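## Task

Three small valves sit on a plate fixed to the desk. Close the one with the red handwheel by turning it clockwise as viewed from above until it will not turn any further. The other two valves must be left exactly as they were at the start. Afterwards, release the handwheel and pull the hand away. The robot must not topple or finish leaning, or the task fails.

## Robot and tools

ROBOT. The robot is a Rainbow Robotics RB-Y1 working in a physics simulation. It has a wheeled base with two drive wheels and two rear casters. The base is 0.66 m long and 0.58 m wide, and its front edge lies 0.10 m ahead of the wheel axle. The base can only drive straight or turn in place; it cannot strafe. Above it is a folding leg and torso, plus a head and two 7-joint arms (left and right), each ending in a parallel gripper.

FRAMES. The base frame has its origin on the floor midway between the drive wheels, with x forward, y to the left and z up. The reported chest, left_hand and right_hand values are in this frame. A hand point is the midpoint between its finger pads; the fingers point along the hand's -z axis and close along its x axis. The printed hand position drifts from the truth, especially when the arm is stretched far. Odometry is measured from where the base stood when the scene began, and its heading runs from -3.142 to 3.142 with left positive. Wheel slip is counted as travel.

execute_actions. Argument "actions" is a list holding one action or nothing; an empty list only reports state and images. "cameras" picks which images come back: head_camera, left_wrist_camera, right_wrist_camera or all. Omitting it or passing null gives all; [] gives none. An action may contain:
- "base": exactly one of {"translate_m": d}, a straight drive offset from the current spot in metres, -3 to 3, forward positive; or {"rotate_rad": d}, a turn in place offset from the current heading in radians, -3.2 to 3.2, counter-clockwise from above (left) positive. A command needing more than 8.667 s is refused.
- "joints": absolute targets, keyed by joint name, radians for joints and metres for grippers. Torso: torso_squat_rad 0 to 1.2 (higher lowers a level chest), torso_shift_rad -0.3 to 0.6 (positive pushes the hips forward), torso_pitch_rad -0.2 to 1.4 (positive leans forward), torso_yaw_rad -1.5 to 1.5 (positive left). Each arm, left_ or right_ prefix: shoulder_pitch_rad -2.356 to 2.356 (0 hangs, negative swings forward and up); shoulder_roll_rad left 0 to 3.141 and right -3.141 to 0 (away from the body lifts the arm sideways); shoulder_yaw_rad -2.094 to 2.094; elbow_rad -2.617 to 0.01 (0 straight, negative bends); forearm_roll_rad -3.141 to 3.141; wrist_pitch_rad -1.57 to 1.919 (negative tips the hand forward); hand_roll_rad -2.705 to 2.705; gripper_m 0 to 0.1 (pad gap). For both arms, positive yaw and roll joints turn to the left, or counter-clockwise from above on a hanging arm. Head: head_pan_rad -0.523 to 0.523 (positive left, relative to the chest), head_tilt_rad -0.35 to 1.57 (positive looks down). A joint counts as done within 0.02 (grippers 0.004).
- "speeds": lowers top speed for this action only: translate_m 0.05 to 0.4 m/s, rotate_rad 0.1 to 1.509 rad/s.
- "min_time_s": 0.1 to 8, the shortest duration for every arm and head motion in the action.
All parts start together. Joints you leave out may still be driving toward an earlier target. Unknown keys or values out of range cause the whole call to be rejected with no motion. Torso combos must also satisfy: squat+shift<=1.52; squat-shift+pitch<=1.57; shift+0.5 pitch-0.4 squat<=0.7; shift+0.3 pitch-0.5 squat<=0.39, or the torso stops partway (off_target).

wait: "seconds" 0 to 10; nothing new is commanded, then state and images return.
zoom_image: "camera" plus "region" [x0, y0, x1, y1] in pixels of that camera's newest full image, origin top-left, at most 504 by 504. Head images are 896x504, wrist images 644x364.
finished_scene: "scene" is the current scene's number; it ends the scene permanently and reports success, so the valve must already be shut and released.

RESULTS. joint_positions gives current joint values; Motor temperatures lists each arm's joints in that same order. base_status and joint_status describe how each motion ended: done; off_target (rested short, may still push); limit_stop_at_<name> (a built-in limit); limit_stop_at_own_body (the guard halted an arm or torso before it hit the robot itself; move them apart); contact_stop (arm or torso met firm resistance); time_out; stopped_with_arm (torso halted because an arm had a contact_stop). A contact stop, time out or stopped_with_arm halts the whole group (torso, left arm or right arm) and those joints keep their current place. "joint command not followed" with a "cause:" line means an arm's targets were blocked by the self or arm-to-arm check; such joints show not_followed and may be retried later. on_its_own reports uncommanded parts; "held at" is a target, not a position. If a call reports a stop, later calls in that same reply are skipped. MOTOR HOT appears from 65 °C; at 80 °C an OVER-TEMPERATURE FAULT brakes the robot and affected keys show limit_stop_at_motor_heat; resend targets afterwards.

AVOID. After any stop, first back off the blocked arm, then the torso, each in its own action. Never let the arms strike or squeeze each other, fingers included. Joint load limits are 65.1 N m at the shoulders, 33.4 at the elbow and 23.2 at the forearm, wrist and hand; forcing the handwheel to these triggers a torque fault that freezes the robot for 10 s. Turn until the wheel stops, not harder. The base keeps driving into furniture, and a bent leg can extend beyond the front edge or push the robot back, so approach slowly. Do not carry weight far forward, or the robot can tip. To grip, command a gap at least 0.005 m narrower than the part; off_target is then normal. Between replies the robot keeps its last command, so heat builds while an arm holds effort. Camera calibrations are approximate; wrist-camera poses are less reliable at long reach.

Each tool is called after "Request:" by a JSON object that holds its "op" and its "data", one argument or row to a line.

## Session

Request:
{"op": "execute_actions", "data": {
  "actions": []
}}

Scene clock: 0.00 s.
Motor temperatures (°C, as the motors report them): left_arm=[29 30 34 31 32 35 34] | right_arm=[30 32 35 31 33 42 35]
base_odometry: x=+0.000 y=+0.000 heading=+0.000 (m, m, rad; odometry frame)
base_status: not commanded
joint_positions: torso_squat_rad=+0.350 torso_shift_rad=+0.000 torso_pitch_rad=+0.000 torso_yaw_rad=-0.001 left_shoulder_pitch_rad=+0.044 left_shoulder_roll_rad=+0.019 left_shoulder_yaw_rad=-0.011 left_elbow_rad=-0.222 left_forearm_roll_rad=+0.028 left_wrist_pitch_rad=-0.036 left_hand_roll_rad=+0.006 left_gripper_m=+0.101 right_shoulder_pitch_rad=-0.028 right_shoulder_roll_rad=-0.016 right_shoulder_yaw_rad=-0.052 right_elbow_rad=-0.146 right_forearm_roll_rad=-0.031 right_wrist_pitch_rad=-0.002 right_hand_roll_rad=-0.008 right_gripper_m=+0.100 head_pan_rad=-0.001 head_tilt_rad=+0.400
joint_status: not commanded
chest: x=-0.2280 y=-0.0010 z=+1.2474 quat_wxyz=(+1.000, +0.001, +0.000, +0.000) (m; base frame)
left_hand: x=-0.1434 y=+0.2347 z=+0.5682 quat_wxyz=(+0.994, +0.009, -0.108, +0.017) (m; base frame)
right_hand: x=-0.1369 y=-0.2351 z=+0.5676 quat_wxyz=(+0.995, -0.007, -0.087, -0.041) (m; base frame)
pictures: head_camera, left_wrist_camera, right_wrist_camera
Images, in order (width x height): head_camera 896x504, left_wrist_camera 644x364, right_wrist_camera 644x364.

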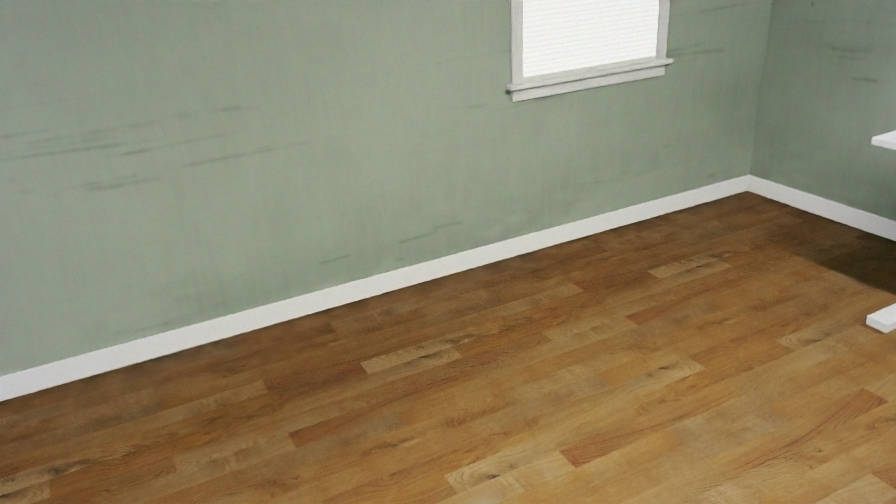

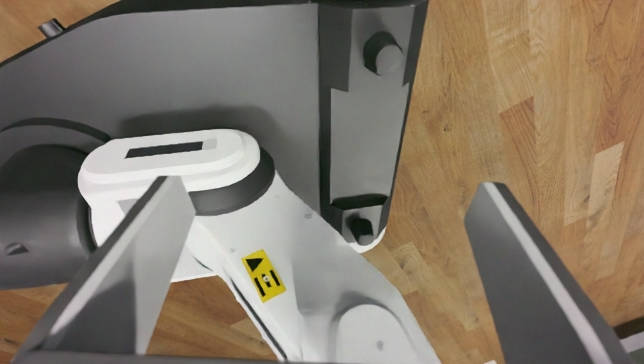

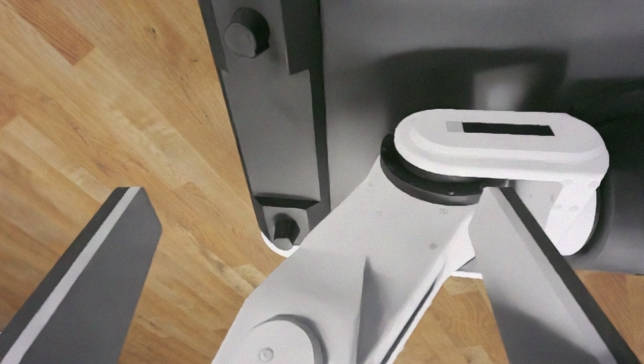

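Request:
{"op": "execute_actions", "data": {
  "actions": [
    {"base":{"rotate_rad":-0.9}}
  ],
  "cameras": ["head_camera"]
}}

Scene clock: 6.43 s.
Motor temperatures (°C, as the motors report them): left_arm=[29 30 34 31 32 35 34] | right_arm=[30 32 35 31 33 42 35]
base_odometry: x=+0.000 y=+0.000 heading=-0.899 (m, m, rad; odometry frame)
base_status: done
joint_positions: torso_squat_rad=+0.350 torso_shift_rad=+0.000 torso_pitch_rad=+0.000 torso_yaw_rad=-0.001 left_shoulder_pitch_rad=+0.044 left_shoulder_roll_rad=+0.019 left_shoulder_yaw_rad=-0.011 left_elbow_rad=-0.222 left_forearm_roll_rad=+0.028 left_wrist_pitch_rad=-0.036 left_hand_roll_rad=+0.006 left_gripper_m=+0.101 right_shoulder_pitch_rad=-0.028 right_shoulder_roll_rad=-0.016 right_shoulder_yaw_rad=-0.052 right_elbow_rad=-0.146 right_forearm_roll_rad=-0.031 right_wrist_pitch_rad=-0.002 right_hand_roll_rad=-0.008 right_gripper_m=+0.100 head_pan_rad=-0.001 head_tilt_rad=+0.400
joint_status: not commanded
chest: x=-0.2281 y=-0.0010 z=+1.2474 quat_wxyz=(+1.000, +0.001, +0.000, +0.000) (m; base frame)
left_hand: x=-0.1434 y=+0.2347 z=+0.5682 quat_wxyz=(+0.994, +0.009, -0.108, +0.017) (m; base frame)
right_hand: x=-0.1369 y=-0.2351 z=+0.5676 quat_wxyz=(+0.995, -0.007, -0.087, -0.041) (m; base frame)
pictures: head_camera
camera_calibration (this result's frames):
head_camera: T_world_to_cam=[[0.0111307, -0.998398, -0.0554682, 0.0764599], [-0.418446, 0.0457303, -0.90709, 1.29058], [0.908174, 0.033307, -0.417267, 0.738856], [0, 0, 0, 1]] pos_world=[-0.131821, -0.0072903, 1.48322]
Images, in order (width x height): head_camera 896x504.

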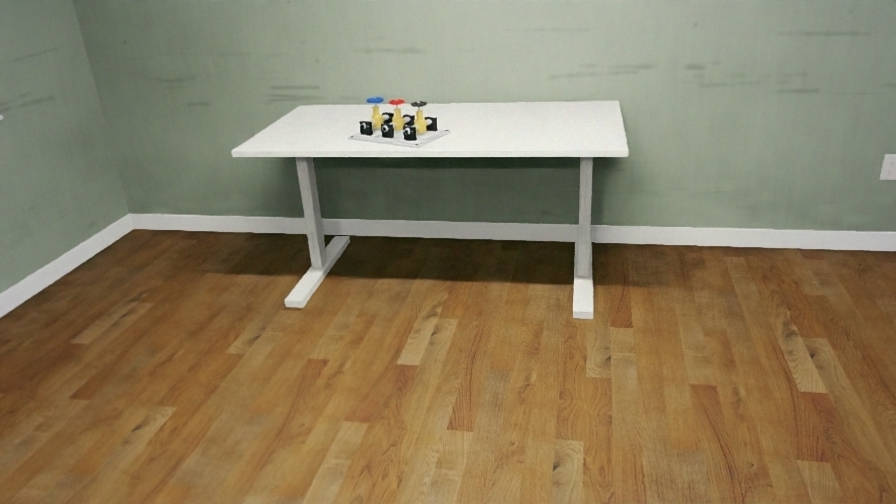

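Request:
{"op": "execute_actions", "data": {
  "actions": [
    {"base":{"translate_m":1.7},"joints":{"left_shoulder_pitch_rad":-0.9,"left_elbow_rad":-0.9,"left_wrist_pitch_rad":1.8,"head_tilt_rad":0.7}}
  ],
  "cameras": ["head_camera"]
}}

Scene clock: 25.63 s.
Motor temperatures (°C, as the motors report them): left_arm=[29 30 34 31 32 35 34] | right_arm=[30 32 35 31 33 42 35]
base_odometry: x=+1.057 y=-1.331 heading=-0.900 (m, m, rad; odometry frame)
base_status: done
joint_positions: torso_squat_rad=+0.350 torso_shift_rad=+0.000 torso_pitch_rad=+0.000 torso_yaw_rad=-0.001 left_shoulder_pitch_rad=-0.900 left_shoulder_roll_rad=+0.019 left_shoulder_yaw_rad=-0.011 left_elbow_rad=-0.900 left_forearm_roll_rad=+0.028 left_wrist_pitch_rad=+1.800 left_hand_roll_rad=+0.006 left_gripper_m=+0.101 right_shoulder_pitch_rad=-0.028 right_shoulder_roll_rad=-0.016 right_shoulder_yaw_rad=-0.052 right_elbow_rad=-0.146 right_forearm_roll_rad=-0.031 right_wrist_pitch_rad=-0.002 right_hand_roll_rad=-0.008 right_gripper_m=+0.100 head_pan_rad=-0.001 head_tilt_rad=+0.700
joint_status: all done
chest: x=-0.2280 y=-0.0010 z=+1.2474 quat_wxyz=(+1.000, +0.001, +0.000, +0.000) (m; base frame)
left_hand: x=+0.2368 y=+0.1419 z=+0.9503 quat_wxyz=(+0.989, +0.062, +0.024, -0.131) (m; base frame)
right_hand: x=-0.1369 y=-0.2351 z=+0.5676 quat_wxyz=(+0.995, -0.007, -0.087, -0.041) (m; base frame)
pictures: head_camera
camera_calibration (this result's frames):
head_camera: T_world_to_cam=[[-0.00555788, -0.998364, -0.056914, 0.075063], [-0.668285, 0.046047, -0.742479, 1.00088], [0.743885, 0.0339081, -0.667447, 1.06711], [0, 0, 0, 1]] pos_world=[-0.124518, -0.00733098, 1.45964]
Images, in order (width x height): head_camera 896x504.

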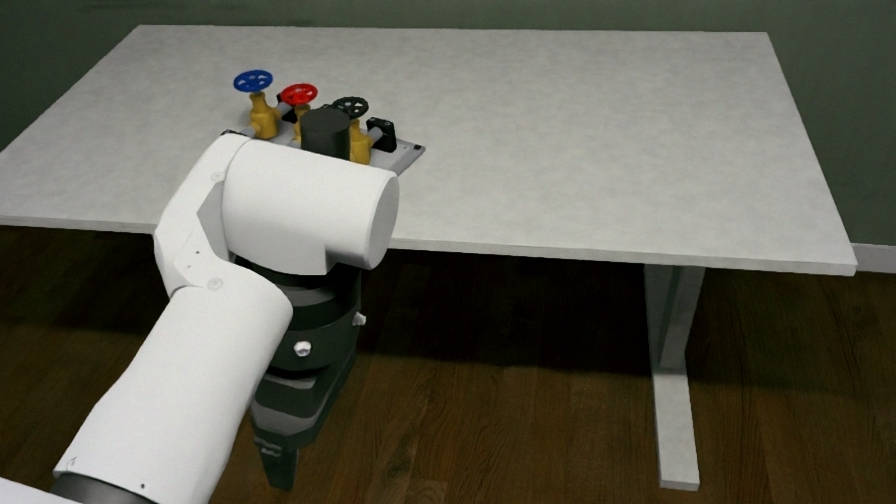

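Request:
{"op": "execute_actions", "data": {
  "actions": [
    {"base":{"rotate_rad":0.18},"joints":{"left_forearm_roll_rad":0.15,"left_gripper_m":0.08,"left_hand_roll_rad":2.0,"torso_squat_rad":0.2}}
  ],
  "cameras": []
}}

Request:
{"op": "execute_actions", "data": {
  "actions": [
    {"base":{"translate_m":0.55},"joints":{"head_tilt_rad":1.0}}
  ],
  "cameras": ["head_camera","left_wrist_camera"]
}}

Scene clock: 41.20 s.
Motor temperatures (°C, as the motors report them): left_arm=[30 30 34 32 32 35 34] | right_arm=[30 32 35 31 33 42 35]
base_odometry: x=+1.057 y=-1.332 heading=-0.720 (m, m, rad; odometry frame)
base_status: done
joint_positions: torso_squat_rad=+0.200 torso_shift_rad=+0.000 torso_pitch_rad=+0.000 torso_yaw_rad=-0.001 left_shoulder_pitch_rad=-0.900 left_shoulder_roll_rad=+0.019 left_shoulder_yaw_rad=-0.011 left_elbow_rad=-0.900 left_forearm_roll_rad=+0.150 left_wrist_pitch_rad=+1.800 left_hand_roll_rad=+2.000 left_gripper_m=+0.080 right_shoulder_pitch_rad=-0.028 right_shoulder_roll_rad=-0.016 right_shoulder_yaw_rad=-0.052 right_elbow_rad=-0.146 right_forearm_roll_rad=-0.031 right_wrist_pitch_rad=-0.002 right_hand_roll_rad=-0.008 right_gripper_m=+0.100 head_pan_rad=-0.001 head_tilt_rad=+0.700
joint_status: all done
chest: x=-0.2280 y=-0.0011 z=+1.2760 quat_wxyz=(+1.000, +0.001, +0.000, +0.000) (m; base frame)
left_hand: x=+0.2292 y=+0.1155 z=+0.9772 quat_wxyz=(+0.657, +0.029, +0.015, +0.753) (m; base frame)
right_hand: x=-0.1369 y=-0.2352 z=+0.5962 quat_wxyz=(+0.995, -0.007, -0.087, -0.041) (m; base frame)
pictures: none
No camera images: the call's "cameras" was empty. Leave "cameras" out to get every camera's image.

Scene clock: 44.13 s.
Motor temperatures (°C, as the motors report them): left_arm=[30 30 34 32 32 35 34] | right_arm=[30 32 35 31 33 42 35]
base_odometry: x=+1.471 y=-1.694 heading=-0.720 (m, m, rad; odometry frame)
base_status: done
joint_positions: torso_squat_rad=+0.200 torso_shift_rad=+0.000 torso_pitch_rad=+0.000 torso_yaw_rad=-0.001 left_shoulder_pitch_rad=-0.900 left_shoulder_roll_rad=+0.019 left_shoulder_yaw_rad=-0.011 left_elbow_rad=-0.900 left_forearm_roll_rad=+0.150 left_wrist_pitch_rad=+1.800 left_hand_roll_rad=+2.000 left_gripper_m=+0.080 right_shoulder_pitch_rad=-0.028 right_shoulder_roll_rad=-0.016 right_shoulder_yaw_rad=-0.052 right_elbow_rad=-0.146 right_forearm_roll_rad=-0.031 right_wrist_pitch_rad=-0.002 right_hand_roll_rad=-0.008 right_gripper_m=+0.100 head_pan_rad=-0.001 head_tilt_rad=+1.000
joint_status: all done
chest: x=-0.2280 y=-0.0011 z=+1.2760 quat_wxyz=(+1.000, +0.001, +0.000, +0.000) (m; base frame)
left_hand: x=+0.2291 y=+0.1155 z=+0.9772 quat_wxyz=(+0.657, +0.029, +0.015, +0.753) (m; base frame)
right_hand: x=-0.1369 y=-0.2352 z=+0.5962 quat_wxyz=(+0.995, -0.007, -0.087, -0.041) (m; base frame)
pictures: head_camera, left_wrist_camera
camera_calibration (this result's frames):
head_camera: T_world_to_cam=[[-0.0218604, -0.998339, -0.0532973, 0.0679719], [-0.857851, 0.0461085, -0.511827, 0.642551], [0.513434, 0.0345324, -0.857434, 1.31914], [0, 0, 0, 1]] pos_world=[-0.124593, -0.00732119, 1.46357]
left_wrist_camera: T_world_to_cam=[[-0.119744, 0.992664, -0.016693, -0.0768797], [0.769134, 0.103386, 0.63067, -0.773498], [0.62777, 0.0626801, -0.775872, 0.695633], [0, 0, 0, 1]] pos_world=[0.14902, 0.112682, 1.02626]
Images, in order (width x height): head_camera 896x504, left_wrist_camera 644x364.

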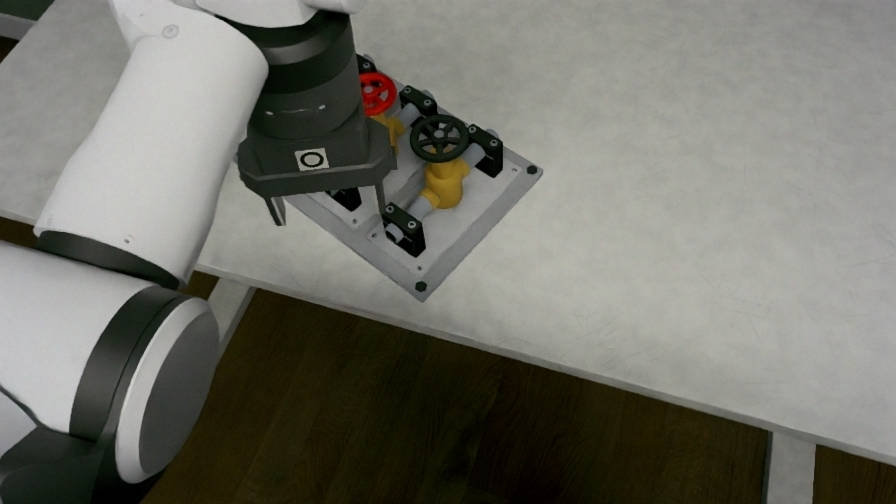

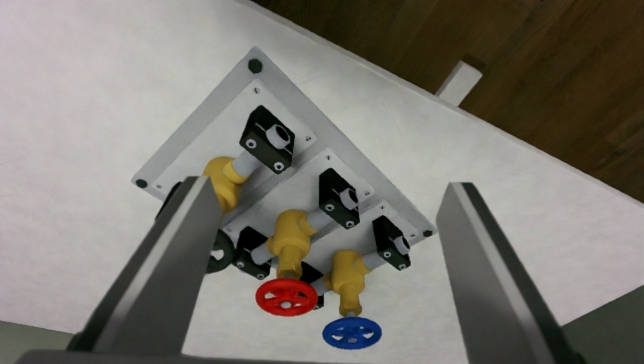

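Request:
{"op": "execute_actions", "data": {
  "actions": [
    {"base":{"translate_m":0.22},"joints":{"torso_squat_rad":0.45}}
  ],
  "cameras": ["head_camera","left_wrist_camera"]
}}

Scene clock: 56.37 s.
Motor temperatures (°C, as the motors report them): left_arm=[30 30 34 32 32 35 34] | right_arm=[30 32 35 31 33 42 35]
base_odometry: x=+1.636 y=-1.839 heading=-0.719 (m, m, rad; odometry frame)
base_status: done
joint_positions: torso_squat_rad=+0.450 torso_shift_rad=+0.000 torso_pitch_rad=+0.000 torso_yaw_rad=-0.001 left_shoulder_pitch_rad=-0.900 left_shoulder_roll_rad=+0.019 left_shoulder_yaw_rad=-0.011 left_elbow_rad=-0.900 left_forearm_roll_rad=+0.150 left_wrist_pitch_rad=+1.800 left_hand_roll_rad=+2.000 left_gripper_m=+0.080 right_shoulder_pitch_rad=-0.028 right_shoulder_roll_rad=-0.016 right_shoulder_yaw_rad=-0.052 right_elbow_rad=-0.146 right_forearm_roll_rad=-0.031 right_wrist_pitch_rad=-0.002 right_hand_roll_rad=-0.008 right_gripper_m=+0.100 head_pan_rad=-0.001 head_tilt_rad=+1.000
joint_status: all done
chest: x=-0.2280 y=-0.0010 z=+1.2202 quat_wxyz=(+1.000, +0.001, +0.000, +0.000) (m; base frame)
left_hand: x=+0.2291 y=+0.1156 z=+0.9214 quat_wxyz=(+0.657, +0.029, +0.015, +0.753) (m; base frame)
right_hand: x=-0.1368 y=-0.2351 z=+0.5404 quat_wxyz=(+0.995, -0.007, -0.087, -0.041) (m; base frame)
pictures: head_camera, left_wrist_camera
camera_calibration (this result's frames):
head_camera: T_world_to_cam=[[-0.0218625, -0.998339, -0.0532963, 0.0650572], [-0.857873, 0.0461083, -0.511789, 0.613994], [0.513396, 0.0345325, -0.857456, 1.27136], [0, 0, 0, 1]] pos_world=[-0.124559, -0.00726422, 1.40784]
left_wrist_camera: T_world_to_cam=[[-0.119753, 0.992663, -0.0166846, -0.0778749], [0.769172, 0.103391, 0.630622, -0.738312], [0.627721, 0.0626858, -0.77591, 0.652407], [0, 0, 0, 1]] pos_world=[0.149034, 0.112742, 0.970506]
Images, in order (width x height): head_camera 896x504, left_wrist_camera 644x364.

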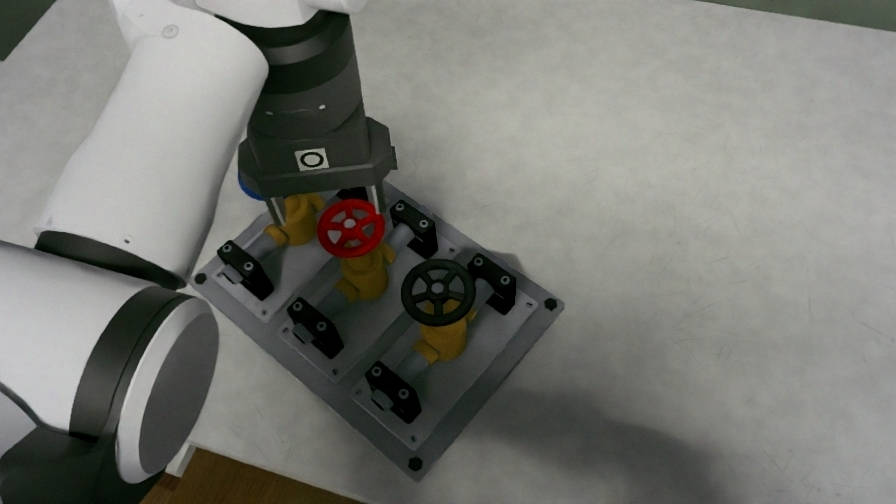

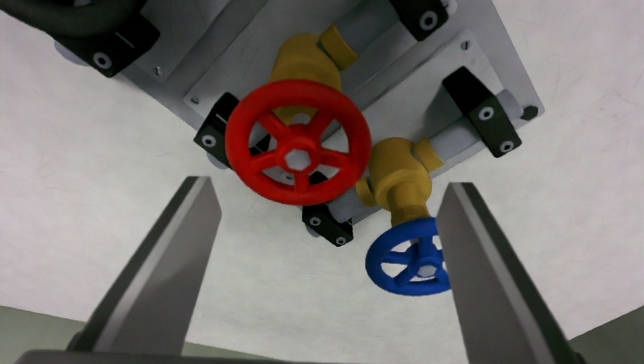

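Request:
{"op": "execute_actions", "data": {
  "actions": [
    {"base":{"translate_m":-0.008},"joints":{"torso_yaw_rad":-0.03,"left_hand_roll_rad":2.65,"torso_squat_rad":0.55}}
  ],
  "cameras": ["left_wrist_camera"]
}}

Scene clock: 69.13 s.
Motor temperatures (°C, as the motors report them): left_arm=[31 30 34 33 32 35 34] | right_arm=[30 32 35 31 33 42 35]
base_odometry: x=+1.630 y=-1.834 heading=-0.719 (m, m, rad; odometry frame)
base_status: done
joint_positions: torso_squat_rad=+0.550 torso_shift_rad=+0.000 torso_pitch_rad=+0.000 torso_yaw_rad=-0.030 left_shoulder_pitch_rad=-0.900 left_shoulder_roll_rad=+0.019 left_shoulder_yaw_rad=-0.011 left_elbow_rad=-0.900 left_forearm_roll_rad=+0.150 left_wrist_pitch_rad=+1.800 left_hand_roll_rad=+2.650 left_gripper_m=+0.080 right_shoulder_pitch_rad=-0.028 right_shoulder_roll_rad=-0.016 right_shoulder_yaw_rad=-0.052 right_elbow_rad=-0.146 right_forearm_roll_rad=-0.031 right_wrist_pitch_rad=-0.002 right_hand_roll_rad=-0.008 right_gripper_m=+0.100 head_pan_rad=-0.001 head_tilt_rad=+1.000
joint_status: all done
chest: x=-0.2281 y=-0.0010 z=+1.1867 quat_wxyz=(+1.000, +0.001, +0.000, -0.015) (m; base frame)
left_hand: x=+0.2323 y=+0.1023 z=+0.8879 quat_wxyz=(+0.395, +0.033, +0.005, +0.918) (m; base frame)
right_hand: x=-0.1437 y=-0.2376 z=+0.5069 quat_wxyz=(+0.995, -0.008, -0.087, -0.055) (m; base frame)
pictures: left_wrist_camera
camera_calibration (this result's frames):
left_wrist_camera: T_world_to_cam=[[-0.674009, 0.73855, 0.0160173, 0.0608254], [0.567719, 0.50399, 0.650915, -0.730455], [0.47266, 0.447816, -0.758982, 0.606849], [0, 0, 0, 1]] pos_world=[0.168856, 0.0514629, 0.935077]
Images, in order (width x height): left_wrist_camera 644x364.

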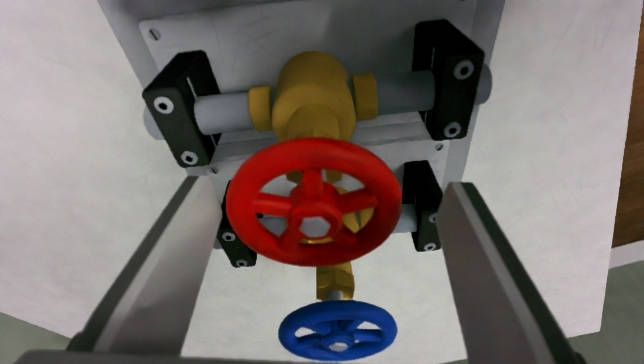

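Request:
{"op": "execute_actions", "data": {
  "actions": [
    {"base":{"translate_m":0.004},"joints":{"torso_yaw_rad":-0.038,"torso_squat_rad":0.64}}
  ],
  "cameras": ["left_wrist_camera"]
}}

Request:
{"op": "execute_actions", "data": {
  "actions": [
    {"joints":{"left_gripper_m":0.04}}
  ],
  "cameras": ["left_wrist_camera"]
}}

Request:
{"op": "execute_actions", "data": {
  "actions": [
    {"joints":{"left_hand_roll_rad":-0.49}}
  ],
  "cameras": ["left_wrist_camera","head_camera"]
}}

Scene clock: 79.37 s.
Motor temperatures (°C, as the motors report them): left_arm=[31 30 34 33 32 35 34] | right_arm=[30 32 35 31 33 42 35]
base_odometry: x=+1.632 y=-1.836 heading=-0.719 (m, m, rad; odometry frame)
base_status: done
joint_positions: torso_squat_rad=+0.641 torso_shift_rad=-0.005 torso_pitch_rad=-0.005 torso_yaw_rad=-0.038 left_shoulder_pitch_rad=-0.900 left_shoulder_roll_rad=+0.019 left_shoulder_yaw_rad=-0.011 left_elbow_rad=-0.900 left_forearm_roll_rad=+0.150 left_wrist_pitch_rad=+1.800 left_hand_roll_rad=+2.650 left_gripper_m=+0.080 right_shoulder_pitch_rad=-0.028 right_shoulder_roll_rad=-0.016 right_shoulder_yaw_rad=-0.052 right_elbow_rad=-0.146 right_forearm_roll_rad=-0.031 right_wrist_pitch_rad=-0.002 right_hand_roll_rad=-0.008 right_gripper_m=+0.100 head_pan_rad=-0.001 head_tilt_rad=+1.000
joint_status: torso_squat_rad contact_stop (moved +0.091 of +0.090); torso_yaw_rad contact_stop (moved -0.008 of -0.008)
chest: x=-0.2322 y=-0.0006 z=+1.1511 quat_wxyz=(+1.000, +0.000, -0.003, -0.019) (m; base frame)
left_hand: x=+0.2305 y=+0.0990 z=+0.8547 quat_wxyz=(+0.399, +0.030, +0.004, +0.917) (m; base frame)
right_hand: x=-0.1460 y=-0.2382 z=+0.4718 quat_wxyz=(+0.994, -0.008, -0.090, -0.059) (m; base frame)
pictures: left_wrist_camera
camera_calibration (this result's frames):
left_wrist_camera: T_world_to_cam=[[-0.668219, 0.743864, 0.012256, 0.0640028], [0.568283, 0.499723, 0.653706, -0.708213], [0.480144, 0.443784, -0.756649, 0.580643], [0, 0, 0, 1]] pos_world=[0.166441, 0.0486208, 0.901522]
Images, in order (width x height): left_wrist_camera 644x364.

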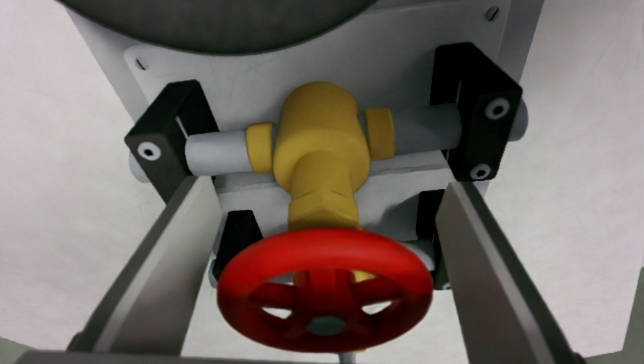

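not run: a stop came earlier in this reply.

not run: a stop came earlier in this reply.

Request:
{"op": "execute_actions", "data": {
  "actions": [
    {"joints":{"torso_squat_rad":0.61}}
  ],
  "cameras": []
}}

Request:
{"op": "execute_actions", "data": {
  "actions": [
    {"joints":{"left_gripper_m":0.04}}
  ],
  "cameras": ["left_wrist_camera"]
}}

Request:
{"op": "execute_actions", "data": {
  "actions": [
    {"joints":{"left_hand_roll_rad":-0.49}}
  ],
  "cameras": ["left_wrist_camera","head_camera"]
}}

Scene clock: 89.57 s.
Motor temperatures (°C, as the motors report them): left_arm=[31 30 34 33 32 35 34] | right_arm=[30 32 35 31 33 42 35]
base_odometry: x=+1.633 y=-1.836 heading=-0.719 (m, m, rad; odometry frame)
base_status: not commanded
joint_positions: torso_squat_rad=+0.610 torso_shift_rad=-0.004 torso_pitch_rad=-0.004 torso_yaw_rad=-0.038 left_shoulder_pitch_rad=-0.900 left_shoulder_roll_rad=+0.019 left_shoulder_yaw_rad=-0.011 left_elbow_rad=-0.900 left_forearm_roll_rad=+0.150 left_wrist_pitch_rad=+1.800 left_hand_roll_rad=+2.650 left_gripper_m=+0.080 right_shoulder_pitch_rad=-0.028 right_shoulder_roll_rad=-0.016 right_shoulder_yaw_rad=-0.052 right_elbow_rad=-0.146 right_forearm_roll_rad=-0.031 right_wrist_pitch_rad=-0.002 right_hand_roll_rad=-0.008 right_gripper_m=+0.100 head_pan_rad=-0.001 head_tilt_rad=+1.000
joint_status: all done
chest: x=-0.2314 y=-0.0008 z=+1.1636 quat_wxyz=(+1.000, +0.001, -0.002, -0.019) (m; base frame)
left_hand: x=+0.2310 y=+0.0989 z=+0.8668 quat_wxyz=(+0.399, +0.031, +0.004, +0.917) (m; base frame)
right_hand: x=-0.1460 y=-0.2382 z=+0.4843 quat_wxyz=(+0.994, -0.008, -0.089, -0.059) (m; base frame)
pictures: none
No camera images: the call's "cameras" was empty. Leave "cameras" out to get every camera's image.

Scene clock: 90.47 s.
Motor temperatures (°C, as the motors report them): left_arm=[31 30 34 33 32 35 34] | right_arm=[30 32 35 31 33 42 35]
base_odometry: x=+1.633 y=-1.836 heading=-0.719 (m, m, rad; odometry frame)
base_status: not commanded
joint_positions: torso_squat_rad=+0.610 torso_shift_rad=-0.004 torso_pitch_rad=-0.004 torso_yaw_rad=-0.038 left_shoulder_pitch_rad=-0.900 left_shoulder_roll_rad=+0.020 left_shoulder_yaw_rad=-0.011 left_elbow_rad=-0.900 left_forearm_roll_rad=+0.150 left_wrist_pitch_rad=+1.801 left_hand_roll_rad=+2.650 left_gripper_m=+0.063 right_shoulder_pitch_rad=-0.028 right_shoulder_roll_rad=-0.016 right_shoulder_yaw_rad=-0.052 right_elbow_rad=-0.146 right_forearm_roll_rad=-0.031 right_wrist_pitch_rad=-0.002 right_hand_roll_rad=-0.008 right_gripper_m=+0.100 head_pan_rad=-0.001 head_tilt_rad=+1.000
joint_status: left_gripper_m off_target (ended at +0.063, target +0.040)
chest: x=-0.2314 y=-0.0008 z=+1.1636 quat_wxyz=(+1.000, +0.001, -0.002, -0.019) (m; base frame)
left_hand: x=+0.2308 y=+0.0991 z=+0.8666 quat_wxyz=(+0.398, +0.031, +0.004, +0.917) (m; base frame)
right_hand: x=-0.1460 y=-0.2382 z=+0.4843 quat_wxyz=(+0.994, -0.008, -0.089, -0.059) (m; base frame)
pictures: left_wrist_camera
camera_calibration (this result's frames):
left_wrist_camera: T_world_to_cam=[[-0.668483, 0.743594, 0.0140707, 0.0624586], [0.569371, 0.499504, 0.652926, -0.715842], [0.478483, 0.444481, -0.757291, 0.590318], [0, 0, 0, 1]] pos_world=[0.166875, 0.0487368, 0.913556]
Images, in order (width x height): left_wrist_camera 644x364.

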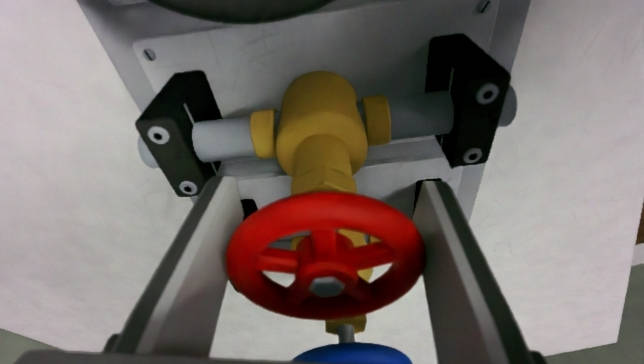

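Scene clock: 102.33 s.
Motor temperatures (°C, as the motors report them): left_arm=[31 31 34 33 37 37 34] | right_arm=[30 32 35 31 33 42 35]
TORQUE FAULT: left_forearm_roll_rad reached its load limit. The robot stopped for 10 seconds, dropped its targets and accepts commands again. The stop added 9.6 s to the call and to motion_time.
base_odometry: x=+1.633 y=-1.836 heading=-0.719 (m, m, rad; odometry frame)
base_status: not commanded
joint_positions: torso_squat_rad=+0.610 torso_shift_rad=-0.003 torso_pitch_rad=-0.004 torso_yaw_rad=-0.038 left_shoulder_pitch_rad=-0.903 left_shoulder_roll_rad=+0.042 left_shoulder_yaw_rad=-0.010 left_elbow_rad=-0.902 left_forearm_roll_rad=+0.142 left_wrist_pitch_rad=+1.795 left_hand_roll_rad=+0.114 left_gripper_m=+0.063 right_shoulder_pitch_rad=-0.028 right_shoulder_roll_rad=-0.016 right_shoulder_yaw_rad=-0.052 right_elbow_rad=-0.146 right_forearm_roll_rad=-0.031 right_wrist_pitch_rad=-0.002 right_hand_roll_rad=-0.008 right_gripper_m=+0.100 head_pan_rad=-0.001 head_tilt_rad=+1.000
joint_status: left_hand_roll_rad torque_fault (moved -2.536 of -3.140)
on_its_own: left_hand_roll_rad is held at +0.114, not at your -0.490, since a torque_fault
chest: x=-0.2311 y=-0.0005 z=+1.1637 quat_wxyz=(+1.000, +0.000, -0.002, -0.019) (m; base frame)
left_hand: x=+0.2382 y=+0.1126 z=+0.8695 quat_wxyz=(+0.995, +0.015, +0.023, -0.098) (m; base frame)
right_hand: x=-0.1460 y=-0.2382 z=+0.4843 quat_wxyz=(+0.994, -0.009, -0.089, -0.059) (m; base frame)
pictures: head_camera, left_wrist_camera
camera_calibration (this result's frames):
head_camera: T_world_to_cam=[[-0.0581999, -0.996899, -0.0529663, 0.0536951], [-0.853682, 0.0772034, -0.515041, 0.587161], [0.517533, 0.0152411, -0.855528, 1.22311], [0, 0, 0, 1]] pos_world=[-0.128628, -0.0104438, 1.35166]
left_wrist_camera: T_world_to_cam=[[0.973507, -0.210799, -0.0885894, -0.137059], [-0.101912, -0.746826, 0.657164, -0.432065], [-0.20469, -0.630725, -0.748523, 0.859095], [0, 0, 0, 1]] pos_world=[0.265244, 0.190284, 0.914848]
Images, in order (width x height): head_camera 896x504, left_wrist_camera 644x364.

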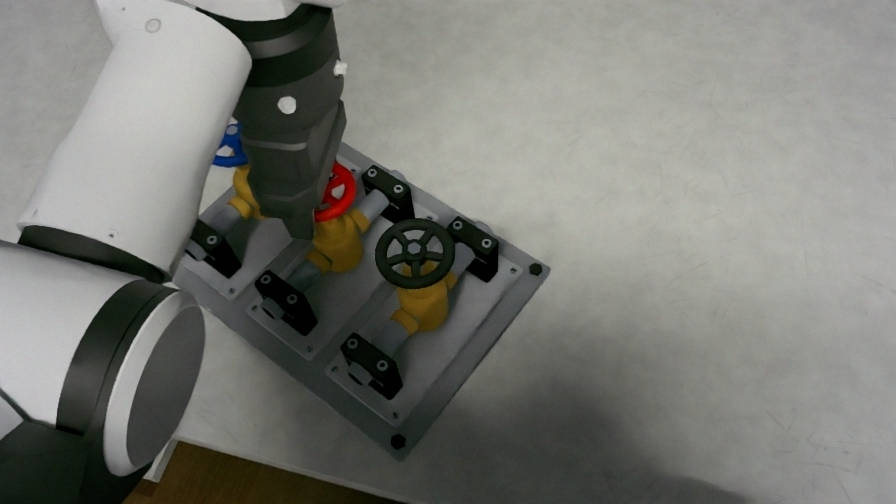

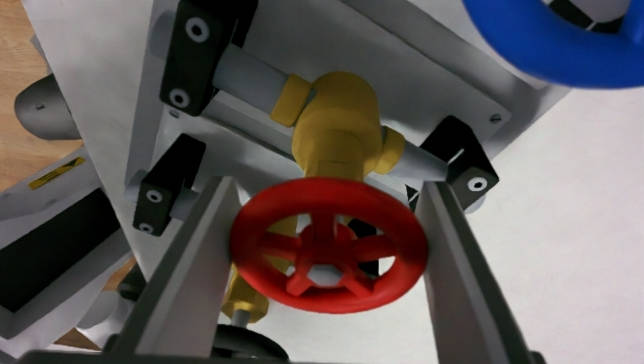

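Request:
{"op": "execute_actions", "data": {
  "actions": [
    {"joints":{"left_gripper_m":0.075}}
  ],
  "cameras": []
}}

Request:
{"op": "execute_actions", "data": {
  "actions": [
    {"base":{"translate_m":-0.004},"joints":{"torso_yaw_rad":-0.053}}
  ],
  "cameras": ["left_wrist_camera"]
}}

Request:
{"op": "execute_actions", "data": {
  "actions": [
    {"joints":{"left_gripper_m":0.04}}
  ],
  "cameras": []
}}

Request:
{"op": "execute_actions", "data": {
  "actions": [
    {"joints":{"left_hand_roll_rad":-1.4}}
  ],
  "cameras": []
}}

Scene clock: 114.33 s.
Motor temperatures (°C, as the motors report them): left_arm=[31 32 34 33 40 39 34] | right_arm=[30 32 35 31 33 42 35]
base_odometry: x=+1.633 y=-1.836 heading=-0.719 (m, m, rad; odometry frame)
base_status: not commanded
joint_positions: torso_squat_rad=+0.610 torso_shift_rad=-0.004 torso_pitch_rad=-0.004 torso_yaw_rad=-0.038 left_shoulder_pitch_rad=-0.902 left_shoulder_roll_rad=+0.036 left_shoulder_yaw_rad=-0.010 left_elbow_rad=-0.902 left_forearm_roll_rad=+0.144 left_wrist_pitch_rad=+1.797 left_hand_roll_rad=+0.114 left_gripper_m=+0.075 right_shoulder_pitch_rad=-0.028 right_shoulder_roll_rad=-0.016 right_shoulder_yaw_rad=-0.052 right_elbow_rad=-0.146 right_forearm_roll_rad=-0.031 right_wrist_pitch_rad=-0.002 right_hand_roll_rad=-0.008 right_gripper_m=+0.100 head_pan_rad=-0.001 head_tilt_rad=+1.000
joint_status: all done
on_its_own: left_hand_roll_rad is held at +0.114, not at your -0.490, since a torque_fault
chest: x=-0.2313 y=-0.0007 z=+1.1637 quat_wxyz=(+1.000, +0.000, -0.002, -0.019) (m; base frame)
left_hand: x=+0.2363 y=+0.1086 z=+0.8691 quat_wxyz=(+0.995, +0.012, +0.025, -0.100) (m; base frame)
right_hand: x=-0.1461 y=-0.2382 z=+0.4843 quat_wxyz=(+0.994, -0.008, -0.089, -0.059) (m; base frame)
pictures: none
No camera images: the call's "cameras" was empty. Leave "cameras" out to get every camera's image.

Scene clock: 115.37 s.
Motor temperatures (°C, as the motors report them): left_arm=[31 32 34 33 40 39 34] | right_arm=[30 32 35 31 33 42 35]
base_odometry: x=+1.630 y=-1.834 heading=-0.717 (m, m, rad; odometry frame)
base_status: done
joint_positions: torso_squat_rad=+0.610 torso_shift_rad=-0.003 torso_pitch_rad=-0.004 torso_yaw_rad=-0.053 left_shoulder_pitch_rad=-0.902 left_shoulder_roll_rad=+0.035 left_shoulder_yaw_rad=-0.010 left_elbow_rad=-0.901 left_forearm_roll_rad=+0.145 left_wrist_pitch_rad=+1.797 left_hand_roll_rad=+0.114 left_gripper_m=+0.075 right_shoulder_pitch_rad=-0.028 right_shoulder_roll_rad=-0.016 right_shoulder_yaw_rad=-0.052 right_elbow_rad=-0.146 right_forearm_roll_rad=-0.031 right_wrist_pitch_rad=-0.002 right_hand_roll_rad=-0.008 right_gripper_m=+0.100 head_pan_rad=-0.001 head_tilt_rad=+1.000
joint_status: all done
on_its_own: left_hand_roll_rad is held at +0.114, not at your -0.490, since a torque_fault
chest: x=-0.2311 y=-0.0009 z=+1.1637 quat_wxyz=(+1.000, +0.001, -0.002, -0.027) (m; base frame)
left_hand: x=+0.2379 y=+0.1012 z=+0.8689 quat_wxyz=(+0.994, +0.012, +0.025, -0.108) (m; base frame)
right_hand: x=-0.1497 y=-0.2395 z=+0.4842 quat_wxyz=(+0.994, -0.009, -0.089, -0.067) (m; base frame)
pictures: left_wrist_camera
camera_calibration (this result's frames):
left_wrist_camera: T_world_to_cam=[[0.968514, -0.231169, -0.0924221, -0.132622], [-0.11393, -0.741624, 0.66107, -0.441284], [-0.221361, -0.629726, -0.74461, 0.85192], [0, 0, 0, 1]] pos_world=[0.266753, 0.178552, 0.913811]
Images, in order (width x height): left_wrist_camera 644x364.

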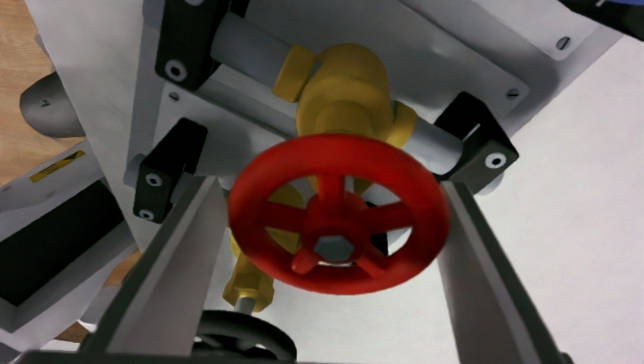

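Scene clock: 116.20 s.
Motor temperatures (°C, as the motors report them): left_arm=[31 32 34 33 39 39 34] | right_arm=[30 32 35 31 33 42 35]
base_odometry: x=+1.630 y=-1.834 heading=-0.718 (m, m, rad; odometry frame)
base_status: not commanded
joint_positions: torso_squat_rad=+0.610 torso_shift_rad=-0.003 torso_pitch_rad=-0.003 torso_yaw_rad=-0.053 left_shoulder_pitch_rad=-0.903 left_shoulder_roll_rad=+0.035 left_shoulder_yaw_rad=-0.010 left_elbow_rad=-0.902 left_forearm_roll_rad=+0.144 left_wrist_pitch_rad=+1.795 left_hand_roll_rad=+0.114 left_gripper_m=+0.064 right_shoulder_pitch_rad=-0.028 right_shoulder_roll_rad=-0.016 right_shoulder_yaw_rad=-0.052 right_elbow_rad=-0.146 right_forearm_roll_rad=-0.031 right_wrist_pitch_rad=-0.002 right_hand_roll_rad=-0.008 right_gripper_m=+0.100 head_pan_rad=-0.001 head_tilt_rad=+1.000
joint_status: left_gripper_m off_target (ended at +0.064, target +0.040)
on_its_own: left_hand_roll_rad is held at +0.114, not at your -0.490, since a torque_fault
chest: x=-0.2306 y=-0.0009 z=+1.1637 quat_wxyz=(+1.000, +0.001, -0.002, -0.027) (m; base frame)
left_hand: x=+0.2390 y=+0.1009 z=+0.8692 quat_wxyz=(+0.994, +0.012, +0.024, -0.108) (m; base frame)
right_hand: x=-0.1497 y=-0.2395 z=+0.4842 quat_wxyz=(+0.994, -0.009, -0.088, -0.067) (m; base frame)
pictures: none
No camera images: the call's "cameras" was empty. Leave "cameras" out to get every camera's image.

Scene clock: 117.80 s.
Motor temperatures (°C, as the motors report them): left_arm=[31 32 34 33 39 39 34] | right_arm=[30 32 35 31 33 42 35]
base_odometry: x=+1.629 y=-1.834 heading=-0.717 (m, m, rad; odometry frame)
base_status: not commanded
joint_positions: torso_squat_rad=+0.610 torso_shift_rad=-0.004 torso_pitch_rad=-0.004 torso_yaw_rad=-0.052 left_shoulder_pitch_rad=-0.899 left_shoulder_roll_rad=+0.039 left_shoulder_yaw_rad=-0.010 left_elbow_rad=-0.900 left_forearm_roll_rad=+0.143 left_wrist_pitch_rad=+1.799 left_hand_roll_rad=-1.399 left_gripper_m=+0.063 right_shoulder_pitch_rad=-0.028 right_shoulder_roll_rad=-0.016 right_shoulder_yaw_rad=-0.052 right_elbow_rad=-0.146 right_forearm_roll_rad=-0.031 right_wrist_pitch_rad=-0.002 right_hand_roll_rad=-0.008 right_gripper_m=+0.100 head_pan_rad=-0.001 head_tilt_rad=+1.000
joint_status: all done
chest: x=-0.2314 y=-0.0007 z=+1.1636 quat_wxyz=(+1.000, +0.001, -0.002, -0.026) (m; base frame)
left_hand: x=+0.2366 y=+0.1050 z=+0.8676 quat_wxyz=(+0.650, -0.009, +0.030, -0.759) (m; base frame)
right_hand: x=-0.1496 y=-0.2394 z=+0.4842 quat_wxyz=(+0.994, -0.009, -0.089, -0.066) (m; base frame)
pictures: none
No camera images: the call's "cameras" was empty. Leave "cameras" out to get every camera's image.

Request:
{"op": "execute_actions", "data": {
  "actions": [
    {"joints":{"left_gripper_m":0.075,"torso_yaw_rad":-0.044}}
  ],
  "cameras": ["left_wrist_camera"]
}}

Request:
{"op": "execute_actions", "data": {
  "actions": [
    {"joints":{"left_gripper_m":0.04}}
  ],
  "cameras": []
}}

Request:
{"op": "execute_actions", "data": {
  "actions": [
    {"joints":{"left_hand_roll_rad":-2.65}}
  ],
  "cameras": ["left_wrist_camera"]
}}

Scene clock: 128.80 s.
Motor temperatures (°C, as the motors report them): left_arm=[32 32 34 34 38 40 35] | right_arm=[30 32 35 31 33 42 35]
base_odometry: x=+1.629 y=-1.834 heading=-0.717 (m, m, rad; odometry frame)
base_status: not commanded
joint_positions: torso_squat_rad=+0.610 torso_shift_rad=-0.003 torso_pitch_rad=-0.004 torso_yaw_rad=-0.044 left_shoulder_pitch_rad=-0.902 left_shoulder_roll_rad=+0.036 left_shoulder_yaw_rad=-0.010 left_elbow_rad=-0.901 left_forearm_roll_rad=+0.144 left_wrist_pitch_rad=+1.797 left_hand_roll_rad=-1.400 left_gripper_m=+0.075 right_shoulder_pitch_rad=-0.028 right_shoulder_roll_rad=-0.016 right_shoulder_yaw_rad=-0.052 right_elbow_rad=-0.146 right_forearm_roll_rad=-0.031 right_wrist_pitch_rad=-0.002 right_hand_roll_rad=-0.008 right_gripper_m=+0.100 head_pan_rad=-0.001 head_tilt_rad=+1.000
joint_status: all done
chest: x=-0.2312 y=-0.0009 z=+1.1637 quat_wxyz=(+1.000, +0.001, -0.002, -0.022) (m; base frame)
left_hand: x=+0.2367 y=+0.1058 z=+0.8687 quat_wxyz=(+0.652, -0.009, +0.027, -0.758) (m; base frame)
right_hand: x=-0.1475 y=-0.2387 z=+0.4842 quat_wxyz=(+0.994, -0.009, -0.089, -0.062) (m; base frame)
pictures: left_wrist_camera
camera_calibration (this result's frames):
left_wrist_camera: T_world_to_cam=[[-0.170811, -0.983431, -0.0607184, 0.191304], [-0.695801, 0.0767618, 0.71412, -0.432812], [-0.697627, 0.164227, -0.697385, 0.842055], [0, 0, 0, 1]] pos_world=[0.318966, 0.0830694, 0.907932]
Images, in order (width x height): left_wrist_camera 644x364.

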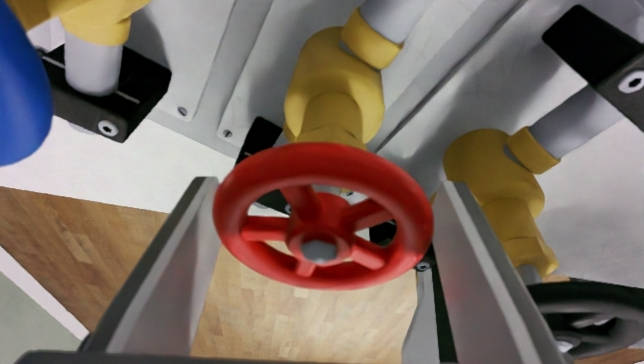

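Scene clock: 129.63 s.
Motor temperatures (°C, as the motors report them): left_arm=[32 32 34 34 38 40 35] | right_arm=[30 32 35 31 33 42 35]
base_odometry: x=+1.630 y=-1.834 heading=-0.717 (m, m, rad; odometry frame)
base_status: not commanded
joint_positions: torso_squat_rad=+0.610 torso_shift_rad=-0.003 torso_pitch_rad=-0.004 torso_yaw_rad=-0.044 left_shoulder_pitch_rad=-0.902 left_shoulder_roll_rad=+0.036 left_shoulder_yaw_rad=-0.010 left_elbow_rad=-0.901 left_forearm_roll_rad=+0.144 left_wrist_pitch_rad=+1.797 left_hand_roll_rad=-1.400 left_gripper_m=+0.063 right_shoulder_pitch_rad=-0.028 right_shoulder_roll_rad=-0.016 right_shoulder_yaw_rad=-0.052 right_elbow_rad=-0.146 right_forearm_roll_rad=-0.031 right_wrist_pitch_rad=-0.002 right_hand_roll_rad=-0.008 right_gripper_m=+0.100 head_pan_rad=-0.001 head_tilt_rad=+1.000
joint_status: left_gripper_m off_target (ended at +0.063, target +0.040)
chest: x=-0.2312 y=-0.0009 z=+1.1637 quat_wxyz=(+1.000, +0.001, -0.002, -0.022) (m; base frame)
left_hand: x=+0.2369 y=+0.1064 z=+0.8687 quat_wxyz=(+0.652, -0.008, +0.027, -0.758) (m; base frame)
right_hand: x=-0.1475 y=-0.2387 z=+0.4842 quat_wxyz=(+0.994, -0.009, -0.089, -0.062) (m; base frame)
pictures: none
No camera images: the call's "cameras" was empty. Leave "cameras" out to get every camera's image.

Scene clock: 131.30 s.
Motor temperatures (°C, as the motors report them): left_arm=[32 32 34 34 39 40 35] | right_arm=[30 32 35 31 33 42 35]
base_odometry: x=+1.630 y=-1.834 heading=-0.717 (m, m, rad; odometry frame)
base_status: not commanded
joint_positions: torso_squat_rad=+0.610 torso_shift_rad=-0.003 torso_pitch_rad=-0.003 torso_yaw_rad=-0.043 left_shoulder_pitch_rad=-0.901 left_shoulder_roll_rad=+0.045 left_shoulder_yaw_rad=-0.010 left_elbow_rad=-0.901 left_forearm_roll_rad=+0.141 left_wrist_pitch_rad=+1.797 left_hand_roll_rad=-2.649 left_gripper_m=+0.063 right_shoulder_pitch_rad=-0.028 right_shoulder_roll_rad=-0.016 right_shoulder_yaw_rad=-0.052 right_elbow_rad=-0.146 right_forearm_roll_rad=-0.031 right_wrist_pitch_rad=-0.002 right_hand_roll_rad=-0.008 right_gripper_m=+0.100 head_pan_rad=-0.001 head_tilt_rad=+1.000
joint_status: all done
chest: x=-0.2309 y=-0.0005 z=+1.1637 quat_wxyz=(+1.000, +0.000, -0.002, -0.022) (m; base frame)
left_hand: x=+0.2389 y=+0.1126 z=+0.8690 quat_wxyz=(+0.090, -0.021, +0.021, -0.996) (m; base frame)
right_hand: x=-0.1473 y=-0.2386 z=+0.4843 quat_wxyz=(+0.994, -0.009, -0.089, -0.062) (m; base frame)
pictures: left_wrist_camera
camera_calibration (this result's frames):
left_wrist_camera: T_world_to_cam=[[-0.987233, -0.159278, -0.00106408, 0.248799], [-0.112986, 0.695567, 0.709522, -0.636947], [-0.112271, 0.700584, -0.704683, 0.64888], [0, 0, 0, 1]] pos_world=[0.246507, 0.0280723, 0.909447]
Images, in order (width x height): left_wrist_camera 644x364.

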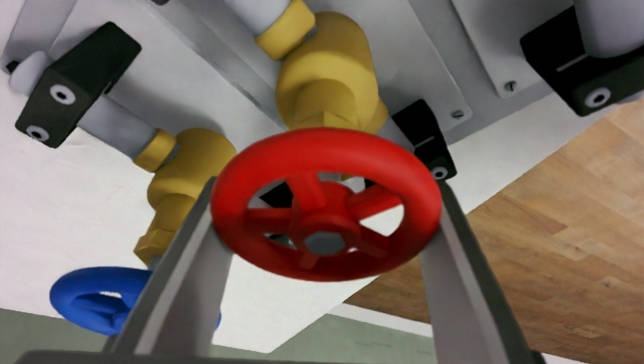

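Request:
{"op": "execute_actions", "data": {
  "actions": [
    {"joints":{"left_gripper_m":0.075}}
  ],
  "cameras": []
}}

Request:
{"op": "execute_actions", "data": {
  "actions": [
    {"joints":{"torso_squat_rad":0.52}}
  ],
  "cameras": []
}}

Request:
{"op": "execute_actions", "data": {
  "actions": [
    {"base":{"translate_m":0.006},"joints":{"left_hand_roll_rad":2.65,"torso_yaw_rad":-0.04}}
  ],
  "cameras": []
}}

Request:
{"op": "execute_actions", "data": {
  "actions": [
    {"joints":{"torso_squat_rad":0.62}}
  ],
  "cameras": ["left_wrist_camera"]
}}

Request:
{"op": "execute_actions", "data": {
  "actions": [
    {"joints":{"left_gripper_m":0.04}}
  ],
  "cameras": []
}}

Request:
{"op": "execute_actions", "data": {
  "actions": [
    {"joints":{"left_hand_roll_rad":1.0}}
  ],
  "cameras": []
}}

Scene clock: 144.27 s.
Motor temperatures (°C, as the motors report them): left_arm=[32 34 34 34 47 38 35] | right_arm=[30 32 35 31 33 42 35]
base_odometry: x=+1.630 y=-1.834 heading=-0.717 (m, m, rad; odometry frame)
base_status: not commanded
joint_positions: torso_squat_rad=+0.610 torso_shift_rad=-0.003 torso_pitch_rad=-0.004 torso_yaw_rad=-0.044 left_shoulder_pitch_rad=-0.902 left_shoulder_roll_rad=+0.036 left_shoulder_yaw_rad=-0.010 left_elbow_rad=-0.901 left_forearm_roll_rad=+0.144 left_wrist_pitch_rad=+1.797 left_hand_roll_rad=-2.650 left_gripper_m=+0.075 right_shoulder_pitch_rad=-0.028 right_shoulder_roll_rad=-0.016 right_shoulder_yaw_rad=-0.052 right_elbow_rad=-0.146 right_forearm_roll_rad=-0.031 right_wrist_pitch_rad=-0.002 right_hand_roll_rad=-0.008 right_gripper_m=+0.100 head_pan_rad=-0.001 head_tilt_rad=+1.000
joint_status: all done
chest: x=-0.2310 y=-0.0009 z=+1.1637 quat_wxyz=(+1.000, +0.001, -0.002, -0.022) (m; base frame)
left_hand: x=+0.2371 y=+0.1061 z=+0.8687 quat_wxyz=(+0.085, -0.023, +0.017, -0.996) (m; base frame)
right_hand: x=-0.1475 y=-0.2387 z=+0.4842 quat_wxyz=(+0.994, -0.009, -0.089, -0.062) (m; base frame)
pictures: none
No camera images: the call's "cameras" was empty. Leave "cameras" out to get every camera's image.

Scene clock: 145.33 s.
Motor temperatures (°C, as the motors report them): left_arm=[32 34 34 34 46 38 35] | right_arm=[30 32 35 31 33 42 35]
base_odometry: x=+1.630 y=-1.834 heading=-0.717 (m, m, rad; odometry frame)
base_status: not commanded
joint_positions: torso_squat_rad=+0.520 torso_shift_rad=-0.003 torso_pitch_rad=-0.004 torso_yaw_rad=-0.044 left_shoulder_pitch_rad=-0.902 left_shoulder_roll_rad=+0.036 left_shoulder_yaw_rad=-0.010 left_elbow_rad=-0.901 left_forearm_roll_rad=+0.144 left_wrist_pitch_rad=+1.797 left_hand_roll_rad=-2.650 left_gripper_m=+0.075 right_shoulder_pitch_rad=-0.028 right_shoulder_roll_rad=-0.016 right_shoulder_yaw_rad=-0.052 right_elbow_rad=-0.146 right_forearm_roll_rad=-0.031 right_wrist_pitch_rad=-0.002 right_hand_roll_rad=-0.008 right_gripper_m=+0.100 head_pan_rad=-0.001 head_tilt_rad=+1.000
joint_status: all done
chest: x=-0.2311 y=-0.0009 z=+1.1974 quat_wxyz=(+1.000, +0.001, -0.002, -0.022) (m; base frame)
left_hand: x=+0.2368 y=+0.1057 z=+0.9024 quat_wxyz=(+0.085, -0.023, +0.017, -0.996) (m; base frame)
right_hand: x=-0.1476 y=-0.2388 z=+0.5179 quat_wxyz=(+0.994, -0.009, -0.089, -0.062) (m; base frame)
pictures: none
No camera images: the call's "cameras" was empty. Leave "cameras" out to get every camera's image.

Scene clock: 149.47 s.
Motor temperatures (°C, as the motors report them): left_arm=[32 33 34 34 44 38 35] | right_arm=[30 32 35 31 33 42 35]
base_odometry: x=+1.634 y=-1.838 heading=-0.718 (m, m, rad; odometry frame)
base_status: done
joint_positions: torso_squat_rad=+0.520 torso_shift_rad=-0.003 torso_pitch_rad=-0.004 torso_yaw_rad=-0.040 left_shoulder_pitch_rad=-0.902 left_shoulder_roll_rad=+0.035 left_shoulder_yaw_rad=-0.010 left_elbow_rad=-0.901 left_forearm_roll_rad=+0.144 left_wrist_pitch_rad=+1.797 left_hand_roll_rad=+2.650 left_gripper_m=+0.075 right_shoulder_pitch_rad=-0.028 right_shoulder_roll_rad=-0.016 right_shoulder_yaw_rad=-0.052 right_elbow_rad=-0.146 right_forearm_roll_rad=-0.031 right_wrist_pitch_rad=-0.002 right_hand_roll_rad=-0.008 right_gripper_m=+0.100 head_pan_rad=-0.001 head_tilt_rad=+1.000
joint_status: all done
chest: x=-0.2312 y=-0.0009 z=+1.1974 quat_wxyz=(+1.000, +0.001, -0.002, -0.020) (m; base frame)
left_hand: x=+0.2363 y=+0.1074 z=+0.9025 quat_wxyz=(+0.394, +0.028, -0.004, +0.919) (m; base frame)
right_hand: x=-0.1466 y=-0.2385 z=+0.5179 quat_wxyz=(+0.994, -0.008, -0.089, -0.060) (m; base frame)
pictures: none
No camera images: the call's "cameras" was empty. Leave "cameras" out to get every camera's image.

Scene clock: 150.60 s.
Motor temperatures (°C, as the motors report them): left_arm=[32 33 34 34 44 38 35] | right_arm=[30 32 35 31 33 42 35]
base_odometry: x=+1.634 y=-1.837 heading=-0.718 (m, m, rad; odometry frame)
base_status: not commanded
joint_positions: torso_squat_rad=+0.620 torso_shift_rad=-0.005 torso_pitch_rad=-0.006 torso_yaw_rad=-0.040 left_shoulder_pitch_rad=-0.902 left_shoulder_roll_rad=+0.035 left_shoulder_yaw_rad=-0.010 left_elbow_rad=-0.901 left_forearm_roll_rad=+0.145 left_wrist_pitch_rad=+1.797 left_hand_roll_rad=+2.650 left_gripper_m=+0.075 right_shoulder_pitch_rad=-0.028 right_shoulder_roll_rad=-0.016 right_shoulder_yaw_rad=-0.052 right_elbow_rad=-0.146 right_forearm_roll_rad=-0.031 right_wrist_pitch_rad=-0.002 right_hand_roll_rad=-0.008 right_gripper_m=+0.100 head_pan_rad=-0.001 head_tilt_rad=+1.000
joint_status: all done
chest: x=-0.2327 y=-0.0006 z=+1.1595 quat_wxyz=(+1.000, +0.000, -0.003, -0.020) (m; base frame)
left_hand: x=+0.2355 y=+0.1076 z=+0.8655 quat_wxyz=(+0.394, +0.027, -0.004, +0.919) (m; base frame)
right_hand: x=-0.1467 y=-0.2384 z=+0.4803 quat_wxyz=(+0.994, -0.008, -0.090, -0.060) (m; base frame)
pictures: left_wrist_camera
camera_calibration (this result's frames):
left_wrist_camera: T_world_to_cam=[[-0.676297, 0.736507, 0.0134002, 0.0624381], [0.554839, 0.497347, 0.666933, -0.730456], [0.484536, 0.45848, -0.744997, 0.569923], [0, 0, 0, 1]] pos_world=[0.171363, 0.056005, 0.91092]
Images, in order (width x height): left_wrist_camera 644x364.

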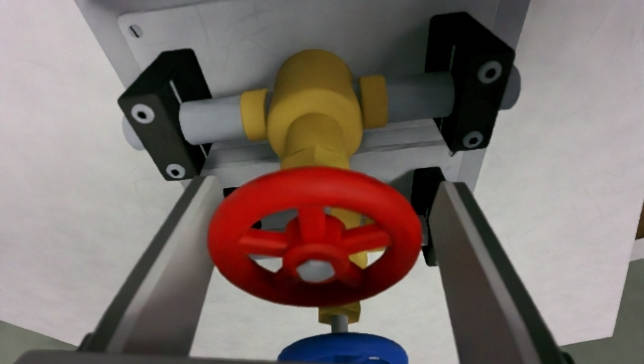

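Scene clock: 151.43 s.
Motor temperatures (°C, as the motors report them): left_arm=[32 33 34 34 44 38 35] | right_arm=[30 32 35 31 33 42 35]
base_odometry: x=+1.634 y=-1.837 heading=-0.718 (m, m, rad; odometry frame)
base_status: not commanded
joint_positions: torso_squat_rad=+0.620 torso_shift_rad=-0.005 torso_pitch_rad=-0.005 torso_yaw_rad=-0.040 left_shoulder_pitch_rad=-0.903 left_shoulder_roll_rad=+0.034 left_shoulder_yaw_rad=-0.010 left_elbow_rad=-0.902 left_forearm_roll_rad=+0.145 left_wrist_pitch_rad=+1.795 left_hand_roll_rad=+2.650 left_gripper_m=+0.064 right_shoulder_pitch_rad=-0.028 right_shoulder_roll_rad=-0.016 right_shoulder_yaw_rad=-0.052 right_elbow_rad=-0.146 right_forearm_roll_rad=-0.031 right_wrist_pitch_rad=-0.002 right_hand_roll_rad=-0.008 right_gripper_m=+0.100 head_pan_rad=-0.001 head_tilt_rad=+1.000
joint_status: left_gripper_m off_target (ended at +0.064, target +0.040)
chest: x=-0.2325 y=-0.0006 z=+1.1595 quat_wxyz=(+1.000, +0.000, -0.003, -0.020) (m; base frame)
left_hand: x=+0.2362 y=+0.1064 z=+0.8658 quat_wxyz=(+0.394, +0.025, -0.004, +0.919) (m; base frame)
right_hand: x=-0.1468 y=-0.2384 z=+0.4803 quat_wxyz=(+0.994, -0.009, -0.090, -0.060) (m; base frame)
pictures: none
No camera images: the call's "cameras" was empty. Leave "cameras" out to get every camera's image.

Scene clock: 153.13 s.
Motor temperatures (°C, as the motors report them): left_arm=[32 33 34 34 43 38 35] | right_arm=[30 32 35 31 33 42 35]
base_odometry: x=+1.634 y=-1.837 heading=-0.718 (m, m, rad; odometry frame)
base_status: not commanded
joint_positions: torso_squat_rad=+0.620 torso_shift_rad=-0.005 torso_pitch_rad=-0.005 torso_yaw_rad=-0.040 left_shoulder_pitch_rad=-0.902 left_shoulder_roll_rad=+0.037 left_shoulder_yaw_rad=-0.010 left_elbow_rad=-0.901 left_forearm_roll_rad=+0.144 left_wrist_pitch_rad=+1.797 left_hand_roll_rad=+1.001 left_gripper_m=+0.064 right_shoulder_pitch_rad=-0.028 right_shoulder_roll_rad=-0.016 right_shoulder_yaw_rad=-0.052 right_elbow_rad=-0.146 right_forearm_roll_rad=-0.031 right_wrist_pitch_rad=-0.002 right_hand_roll_rad=-0.008 right_gripper_m=+0.100 head_pan_rad=-0.001 head_tilt_rad=+1.000
joint_status: all done
chest: x=-0.2325 y=-0.0006 z=+1.1595 quat_wxyz=(+1.000, +0.000, -0.003, -0.020) (m; base frame)
left_hand: x=+0.2359 y=+0.1086 z=+0.8656 quat_wxyz=(+0.942, +0.022, +0.016, +0.335) (m; base frame)
right_hand: x=-0.1467 y=-0.2384 z=+0.4803 quat_wxyz=(+0.994, -0.009, -0.090, -0.060) (m; base frame)
pictures: none
No camera images: the call's "cameras" was empty. Leave "cameras" out to get every camera's image.


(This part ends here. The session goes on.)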